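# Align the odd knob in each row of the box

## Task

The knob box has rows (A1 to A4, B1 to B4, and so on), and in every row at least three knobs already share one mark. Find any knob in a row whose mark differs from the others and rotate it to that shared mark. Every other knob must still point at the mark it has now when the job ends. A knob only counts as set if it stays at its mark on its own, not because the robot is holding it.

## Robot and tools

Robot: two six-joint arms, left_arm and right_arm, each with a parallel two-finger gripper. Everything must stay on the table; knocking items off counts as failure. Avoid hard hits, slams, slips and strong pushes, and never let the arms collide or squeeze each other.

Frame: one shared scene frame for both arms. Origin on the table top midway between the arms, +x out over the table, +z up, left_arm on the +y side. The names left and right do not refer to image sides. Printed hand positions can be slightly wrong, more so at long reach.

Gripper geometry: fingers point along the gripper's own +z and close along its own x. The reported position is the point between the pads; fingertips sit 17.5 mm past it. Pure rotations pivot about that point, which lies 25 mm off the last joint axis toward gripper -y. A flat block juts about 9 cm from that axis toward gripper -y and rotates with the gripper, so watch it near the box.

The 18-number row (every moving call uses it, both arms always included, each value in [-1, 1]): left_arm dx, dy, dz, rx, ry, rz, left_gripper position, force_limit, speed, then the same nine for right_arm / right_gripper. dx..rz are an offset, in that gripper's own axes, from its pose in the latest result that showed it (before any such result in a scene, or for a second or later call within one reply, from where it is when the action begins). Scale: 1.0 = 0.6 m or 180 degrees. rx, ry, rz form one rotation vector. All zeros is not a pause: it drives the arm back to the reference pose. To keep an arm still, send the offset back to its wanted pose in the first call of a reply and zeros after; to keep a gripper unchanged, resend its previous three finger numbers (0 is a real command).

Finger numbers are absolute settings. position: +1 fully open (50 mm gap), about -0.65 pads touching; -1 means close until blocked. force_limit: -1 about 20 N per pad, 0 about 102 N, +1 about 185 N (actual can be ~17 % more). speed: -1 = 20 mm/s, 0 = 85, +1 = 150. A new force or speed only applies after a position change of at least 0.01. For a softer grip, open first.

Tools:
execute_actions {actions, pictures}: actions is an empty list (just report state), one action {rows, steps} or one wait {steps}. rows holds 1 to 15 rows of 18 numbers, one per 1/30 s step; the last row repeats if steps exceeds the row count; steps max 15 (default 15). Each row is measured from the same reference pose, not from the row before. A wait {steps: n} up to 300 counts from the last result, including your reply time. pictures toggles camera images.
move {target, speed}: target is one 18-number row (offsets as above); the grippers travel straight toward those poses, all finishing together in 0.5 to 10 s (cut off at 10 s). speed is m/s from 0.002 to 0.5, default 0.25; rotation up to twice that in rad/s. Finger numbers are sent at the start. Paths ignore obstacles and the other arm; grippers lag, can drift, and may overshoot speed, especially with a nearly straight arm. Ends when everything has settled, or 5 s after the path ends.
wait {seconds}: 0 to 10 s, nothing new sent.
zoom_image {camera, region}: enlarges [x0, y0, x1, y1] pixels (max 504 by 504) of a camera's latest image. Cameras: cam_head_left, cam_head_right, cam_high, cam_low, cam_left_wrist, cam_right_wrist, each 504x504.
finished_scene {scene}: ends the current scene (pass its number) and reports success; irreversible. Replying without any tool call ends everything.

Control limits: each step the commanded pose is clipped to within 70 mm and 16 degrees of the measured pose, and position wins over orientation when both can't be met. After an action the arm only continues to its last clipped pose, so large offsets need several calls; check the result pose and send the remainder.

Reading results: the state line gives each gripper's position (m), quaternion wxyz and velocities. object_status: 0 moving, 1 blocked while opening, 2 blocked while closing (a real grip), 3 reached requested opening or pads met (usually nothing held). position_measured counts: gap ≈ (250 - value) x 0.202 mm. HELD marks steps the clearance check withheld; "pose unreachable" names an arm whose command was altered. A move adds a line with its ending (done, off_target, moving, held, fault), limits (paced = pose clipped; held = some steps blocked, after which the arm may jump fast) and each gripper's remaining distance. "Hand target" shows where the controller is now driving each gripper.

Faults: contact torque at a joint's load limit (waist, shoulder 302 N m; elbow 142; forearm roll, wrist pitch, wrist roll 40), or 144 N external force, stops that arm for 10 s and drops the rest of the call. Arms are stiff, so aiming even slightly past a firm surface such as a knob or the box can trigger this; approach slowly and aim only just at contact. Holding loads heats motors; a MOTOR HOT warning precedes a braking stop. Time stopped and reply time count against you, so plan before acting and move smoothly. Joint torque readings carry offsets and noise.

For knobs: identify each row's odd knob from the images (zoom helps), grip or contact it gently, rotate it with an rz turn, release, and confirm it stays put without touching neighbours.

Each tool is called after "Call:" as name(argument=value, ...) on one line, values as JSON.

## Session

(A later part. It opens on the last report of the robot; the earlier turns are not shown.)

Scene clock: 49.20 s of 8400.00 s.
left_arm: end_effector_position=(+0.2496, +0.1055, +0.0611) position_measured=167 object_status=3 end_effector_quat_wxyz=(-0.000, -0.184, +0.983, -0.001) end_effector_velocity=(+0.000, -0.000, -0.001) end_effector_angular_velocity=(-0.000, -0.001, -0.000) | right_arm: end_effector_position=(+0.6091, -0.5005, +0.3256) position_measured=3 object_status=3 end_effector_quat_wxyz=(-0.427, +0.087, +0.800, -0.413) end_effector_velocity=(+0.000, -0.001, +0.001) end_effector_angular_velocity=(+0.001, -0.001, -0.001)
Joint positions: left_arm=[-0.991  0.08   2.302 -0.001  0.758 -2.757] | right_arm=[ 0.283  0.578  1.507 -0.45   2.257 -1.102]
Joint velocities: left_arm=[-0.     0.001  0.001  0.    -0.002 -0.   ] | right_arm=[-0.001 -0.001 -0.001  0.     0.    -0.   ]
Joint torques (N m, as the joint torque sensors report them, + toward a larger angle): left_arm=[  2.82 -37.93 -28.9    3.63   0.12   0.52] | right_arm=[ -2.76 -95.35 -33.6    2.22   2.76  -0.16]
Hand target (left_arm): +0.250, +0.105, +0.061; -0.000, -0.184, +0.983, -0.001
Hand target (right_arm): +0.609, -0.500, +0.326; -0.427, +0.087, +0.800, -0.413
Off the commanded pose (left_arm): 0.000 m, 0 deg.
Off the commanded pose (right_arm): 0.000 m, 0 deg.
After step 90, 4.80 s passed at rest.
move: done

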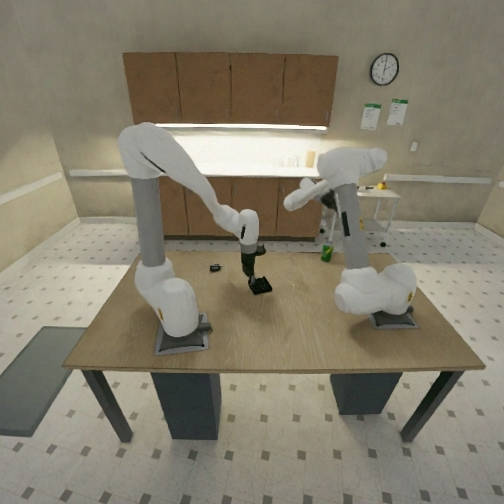

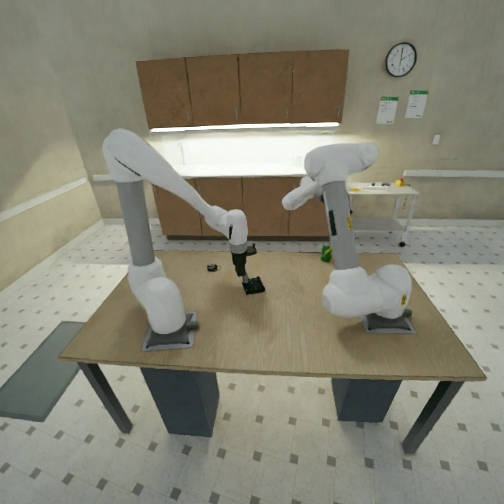

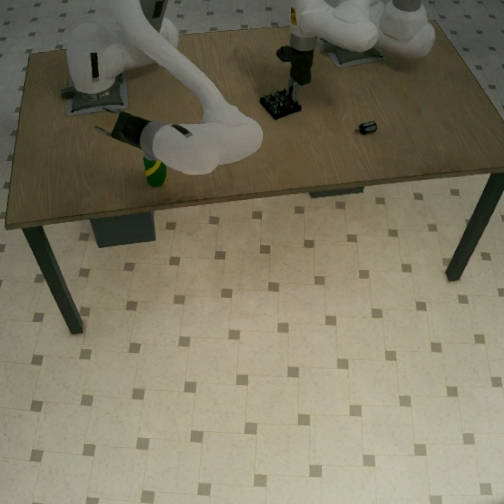

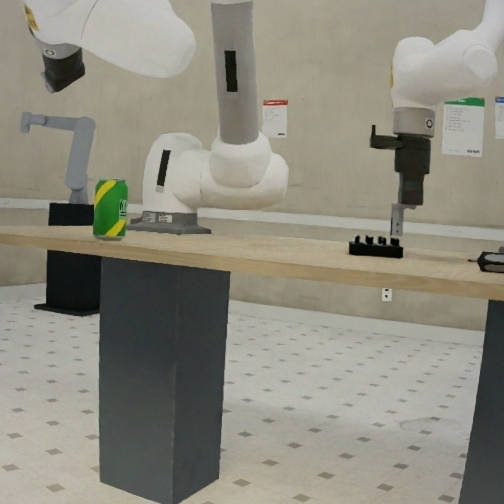

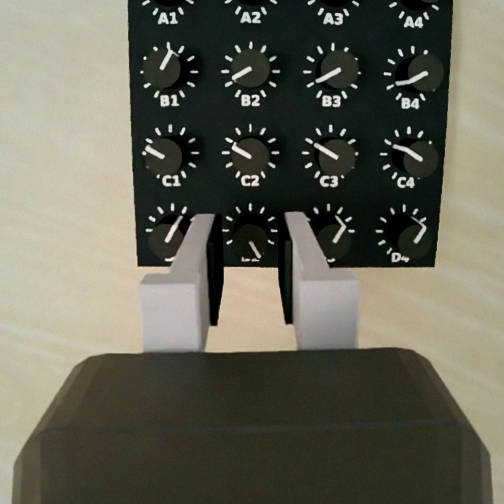

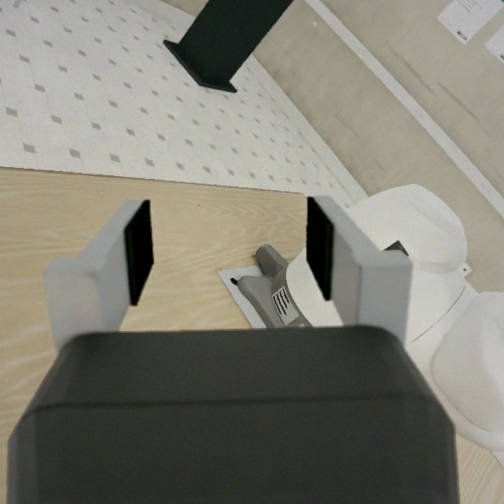

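Call:
move(target=[0,0,0,0,0,0.5,-0.16,-1,0,0,0,0,0,0,0,1,0,0], speed=0.5)

Call:
zoom_image(camera="cam_left_wrist", region=[126, 100, 378, 352])

Scene clock: 54.70 s of 8400.00 s.
left_arm: end_effector_position=(+0.2496, +0.1055, +0.0612) position_measured=176 object_status=3 end_effector_quat_wxyz=(+0.000, +0.565, +0.825, -0.000) end_effector_velocity=(-0.001, +0.000, -0.000) end_effector_angular_velocity=(+0.001, +0.001, -0.004) | right_arm: end_effector_position=(+0.6091, -0.5005, +0.3256) position_measured=3 object_status=3 end_effector_quat_wxyz=(-0.427, +0.087, +0.800, -0.413) end_effector_velocity=(-0.000, -0.000, -0.000) end_effector_angular_velocity=(-0.000, +0.002, -0.001)
Joint positions: left_arm=[-0.961  0.13   2.244 -0.001  0.767 -1.156] | right_arm=[ 0.283  0.578  1.507 -0.45   2.257 -1.102]
Joint velocities: left_arm=[-0.001  0.     0.    -0.     0.001  0.003] | right_arm=[-0.001  0.001  0.001  0.     0.     0.   ]
Joint torques (N m, as the joint torque sensors report them, + toward a larger angle): left_arm=[  5.2  -43.65 -29.41   3.97   0.39   0.27] | right_arm=[ -3.94 -94.9  -34.1    2.13   2.97  -0.39]
Hand target (left_arm): +0.250, +0.106, +0.061; +0.000, +0.565, +0.825, -0.000
Hand target (right_arm): +0.609, -0.500, +0.326; -0.427, +0.087, +0.800, -0.413
Off the commanded pose (left_arm): 0.000 m, 0 deg.
Off the commanded pose (right_arm): 0.000 m, 0 deg.
After step 90, 0.40 s passed at rest.
move: done

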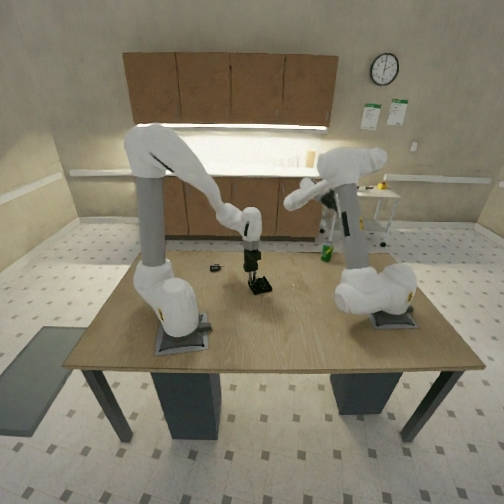

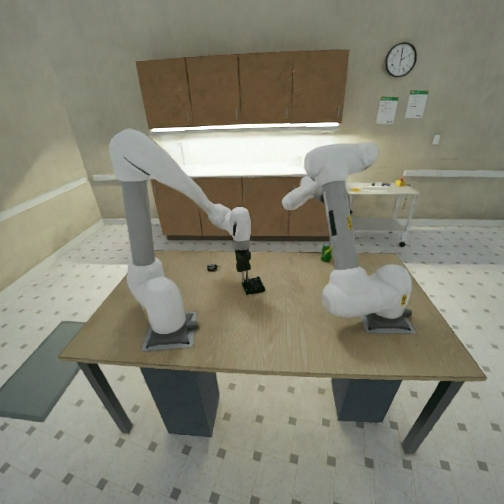

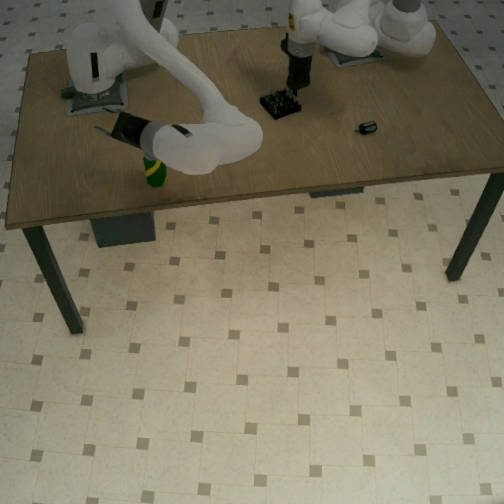

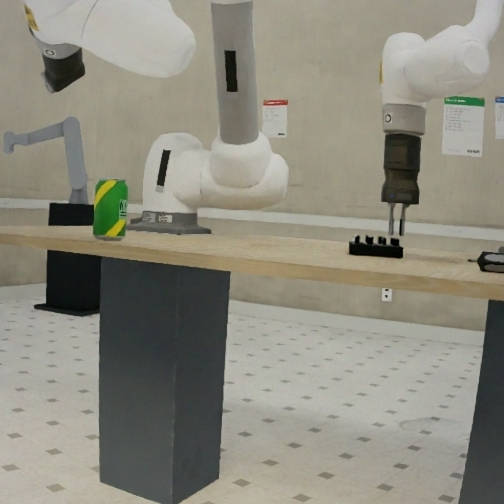

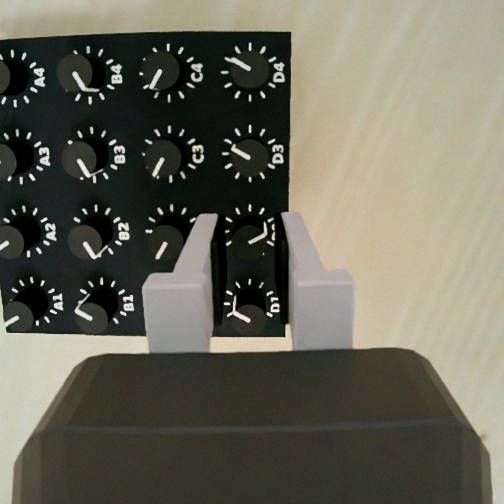

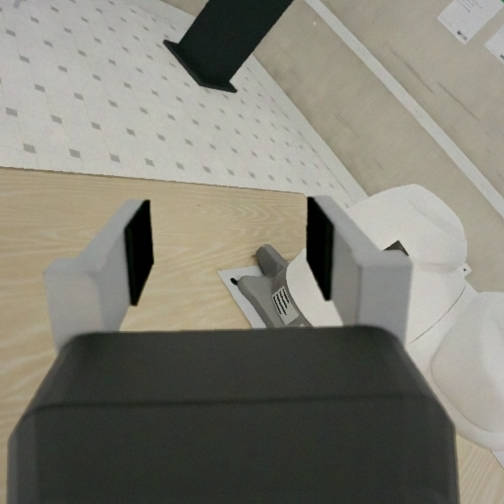

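Region (126, 100, 378, 352) of cam_left_wrist's 504x504 image, scaled by 2.000, with more detail than that image has.

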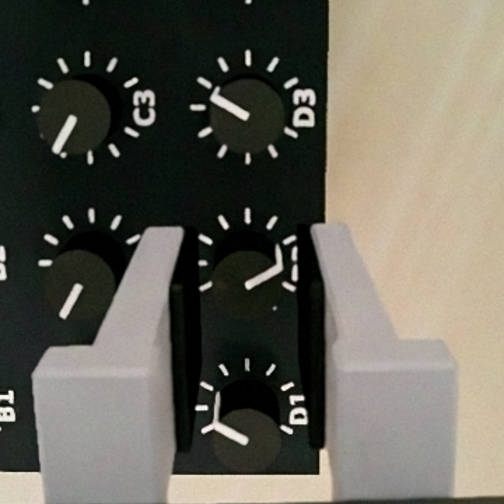

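Well centred. Descend, grip, turn.

Call:
move(target=[0,0,0.021,0,0,0,-0.16,-1,0,0,0,0,0,0,0,1,0,0], speed=0.03)

Call:
move(target=[0,0,0,0,0,0,-1,-0.9,-1,0,0,0,0,0,0,1,0,0])

Call:
move(target=[0,0,0,0,0,-0.3333,-1,-0.9,-1,0,0,0,0,0,0,1,0,0], speed=0.3)

Call:
zoom_image(camera="cam_left_wrist", region=[126, 100, 378, 352])

Scene clock: 58.53 s of 8400.00 s.
left_arm: end_effector_position=(+0.2496, +0.1055, +0.0486) position_measured=176 object_status=3 end_effector_quat_wxyz=(+0.000, +0.565, +0.825, -0.000) end_effector_velocity=(-0.001, -0.000, -0.001) end_effector_angular_velocity=(+0.001, +0.001, -0.002) | right_arm: end_effector_position=(+0.6091, -0.5005, +0.3256) position_measured=3 object_status=3 end_effector_quat_wxyz=(-0.427, +0.087, +0.800, -0.413) end_effector_velocity=(-0.000, -0.000, +0.000) end_effector_angular_velocity=(-0.000, +0.001, -0.001)
Joint positions: left_arm=[-0.961  0.149  2.254 -0.001  0.738 -1.156] | right_arm=[ 0.283  0.578  1.507 -0.45   2.257 -1.102]
Joint velocities: left_arm=[-0.002  0.001  0.001  0.    -0.     0.   ] | right_arm=[-0.    -0.     0.     0.     0.001 -0.   ]
Joint torques (N m, as the joint torque sensors report them, + toward a larger angle): left_arm=[  0.65 -44.85 -28.7    3.45   0.47   0.24] | right_arm=[ -1.27 -94.53 -33.52   2.17   3.12  -0.25]
Hand target (left_arm): +0.250, +0.105, +0.049; +0.000, +0.565, +0.825, -0.000
Hand target (right_arm): +0.609, -0.500, +0.326; -0.427, +0.087, +0.800, -0.413
Off the commanded pose (left_arm): 0.000 m, 0 deg.
Off the commanded pose (right_arm): 0.000 m, 0 deg.
After step 90, 0.10 s passed at rest.
move: done

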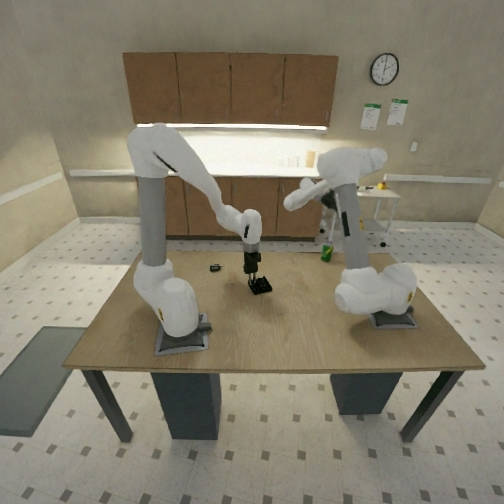

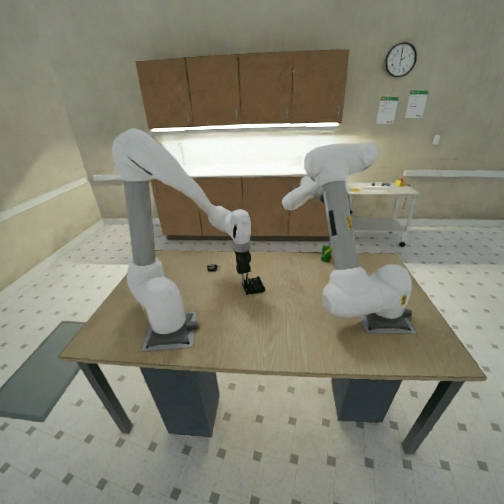

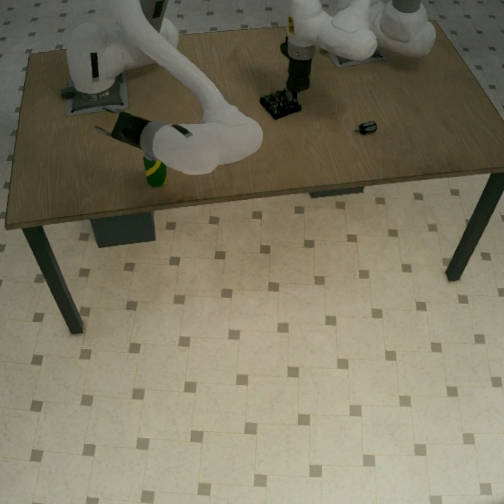

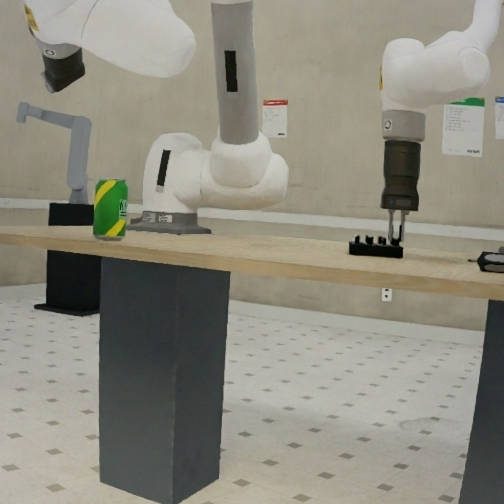

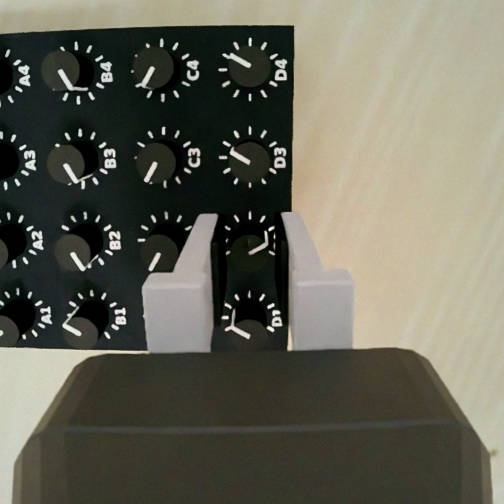

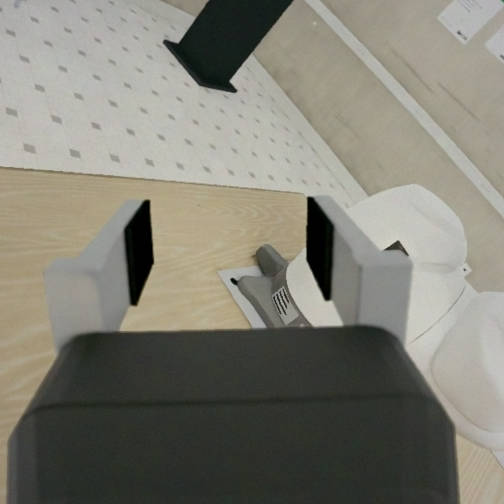

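Scene clock: 59.03 s of 8400.00 s.
left_arm: end_effector_position=(+0.2496, +0.1055, +0.0486) position_measured=199 object_status=2 end_effector_quat_wxyz=(+0.000, +0.565, +0.825, -0.000) end_effector_velocity=(+0.000, -0.000, -0.000) end_effector_angular_velocity=(+0.000, +0.000, +0.000) | right_arm: end_effector_position=(+0.6091, -0.5005, +0.3256) position_measured=3 object_status=3 end_effector_quat_wxyz=(-0.427, +0.087, +0.800, -0.413) end_effector_velocity=(+0.000, +0.000, -0.000) end_effector_angular_velocity=(-0.000, +0.000, +0.001)
Joint positions: left_arm=[-0.961  0.149  2.254 -0.001  0.738 -1.156] | right_arm=[ 0.283  0.578  1.507 -0.45   2.257 -1.102]
Joint velocities: left_arm=[ 0.     0.001 -0.001  0.     0.     0.   ] | right_arm=[ 0.  0. -0. -0. -0. -0.]
Joint torques (N m, as the joint torque sensors report them, + toward a larger angle): left_arm=[  2.76 -45.52 -27.49   3.69   0.31   0.14] | right_arm=[ -3.3  -95.51 -33.46   2.04   3.19  -0.14]
Hand target (left_arm): +0.250, +0.105, +0.049; +0.000, +0.565, +0.825, -0.000
Hand target (right_arm): +0.609, -0.500, +0.326; -0.427, +0.087, +0.800, -0.413
Off the commanded pose (left_arm): 0.000 m, 0 deg.
Off the commanded pose (right_arm): 0.000 m, 0 deg.
move: done

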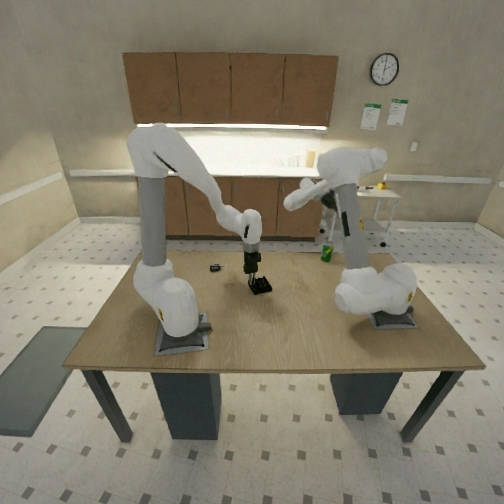

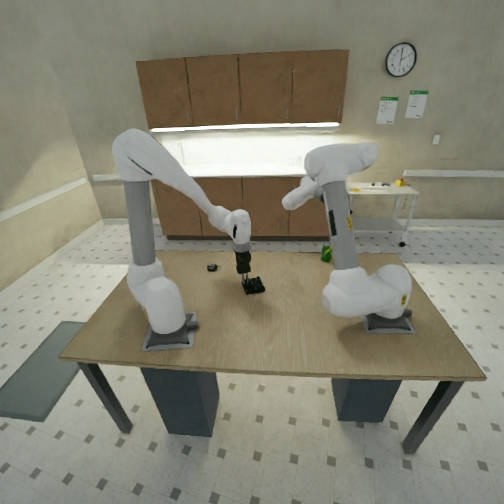

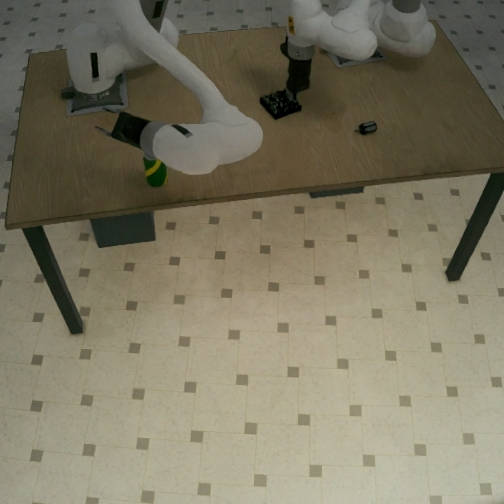

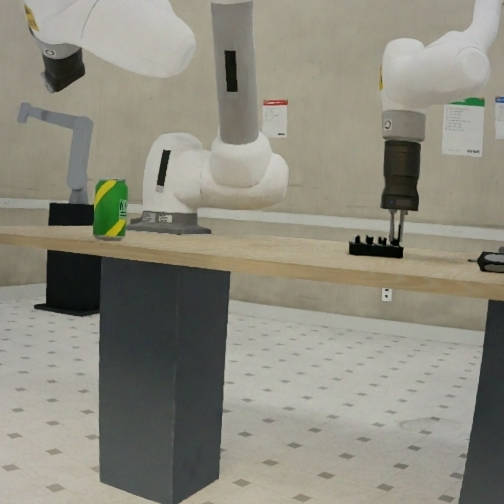

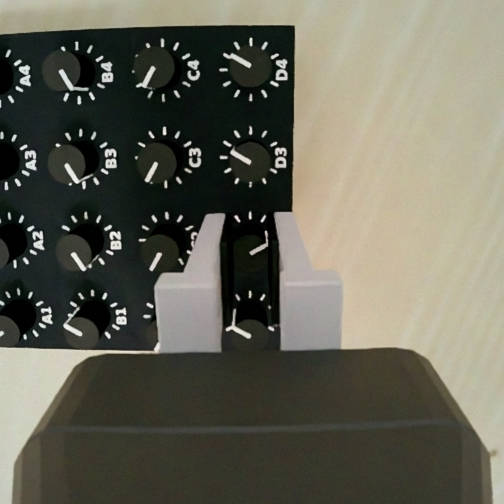

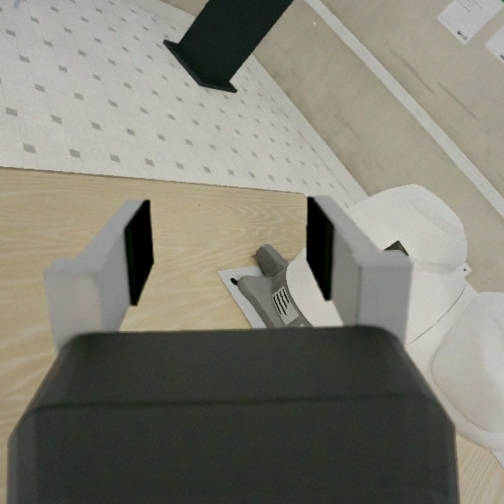

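Scene clock: 61.17 s of 8400.00 s.
left_arm: end_effector_position=(+0.2496, +0.1054, +0.0485) position_measured=199 object_status=2 end_effector_quat_wxyz=(+0.000, +0.077, +0.997, -0.001) end_effector_velocity=(+0.000, +0.001, -0.001) end_effector_angular_velocity=(+0.002, +0.000, +0.003) | right_arm: end_effector_position=(+0.6091, -0.5005, +0.3256) position_measured=3 object_status=3 end_effector_quat_wxyz=(-0.427, +0.087, +0.800, -0.413) end_effector_velocity=(-0.001, +0.000, +0.000) end_effector_angular_velocity=(+0.000, +0.001, -0.000)
Joint positions: left_arm=[-0.968  0.113  2.297 -0.001  0.73  -2.209] | right_arm=[ 0.283  0.578  1.507 -0.45   2.257 -1.102]
Joint velocities: left_arm=[ 0.     0.001  0.001  0.002 -0.    -0.004] | right_arm=[ 0.    -0.001  0.001  0.     0.    -0.   ]
Joint torques (N m, as the joint torque sensors report them, + toward a larger angle): left_arm=[  2.31 -38.58 -29.48   3.64  -0.01   0.38] | right_arm=[ -1.91 -94.17 -33.04   2.2    3.15  -0.26]
Hand target (left_arm): +0.250, +0.105, +0.049; +0.000, +0.077, +0.997, -0.001
Hand target (right_arm): +0.609, -0.500, +0.326; -0.427, +0.087, +0.800, -0.413
Off the commanded pose (left_arm): 0.000 m, 0 deg.
Off the commanded pose (right_arm): 0.000 m, 0 deg.
move: done

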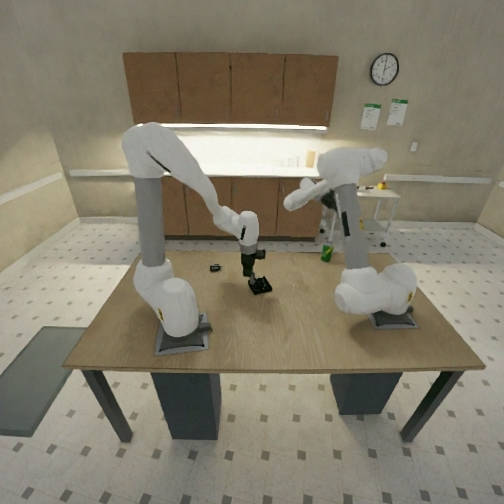

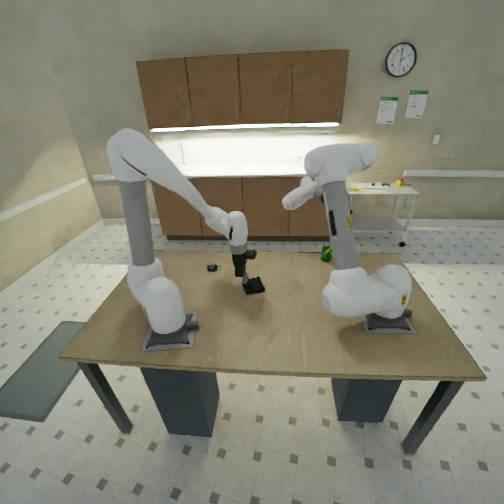

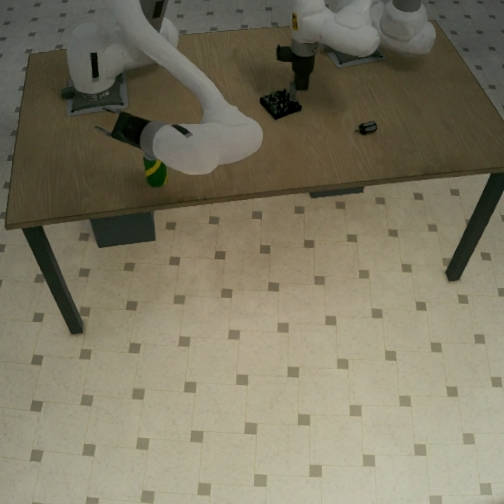

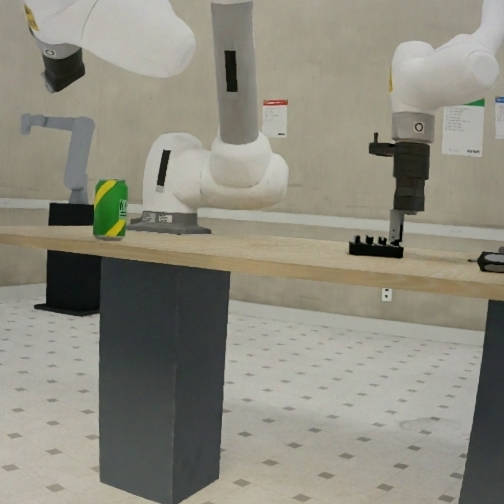

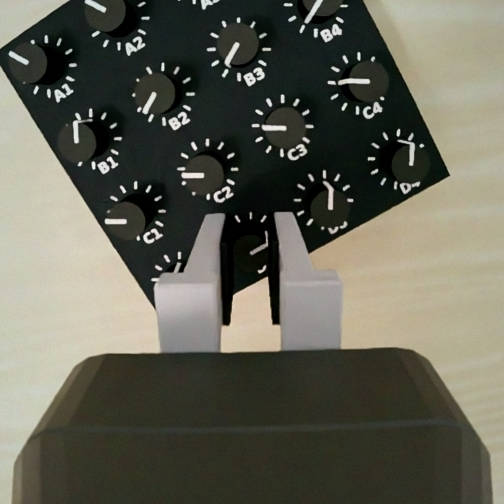

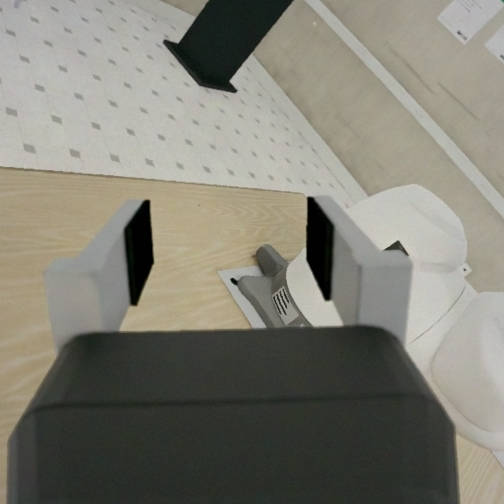

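Region (126, 100, 378, 352) of cam_left_wrist's 504x504 image, scaled by 2.000, with more detail than that image has.

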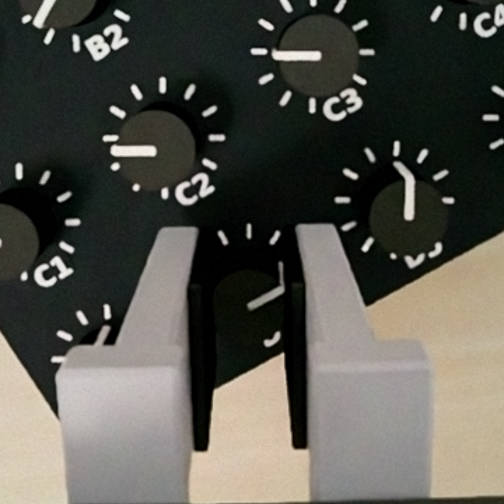

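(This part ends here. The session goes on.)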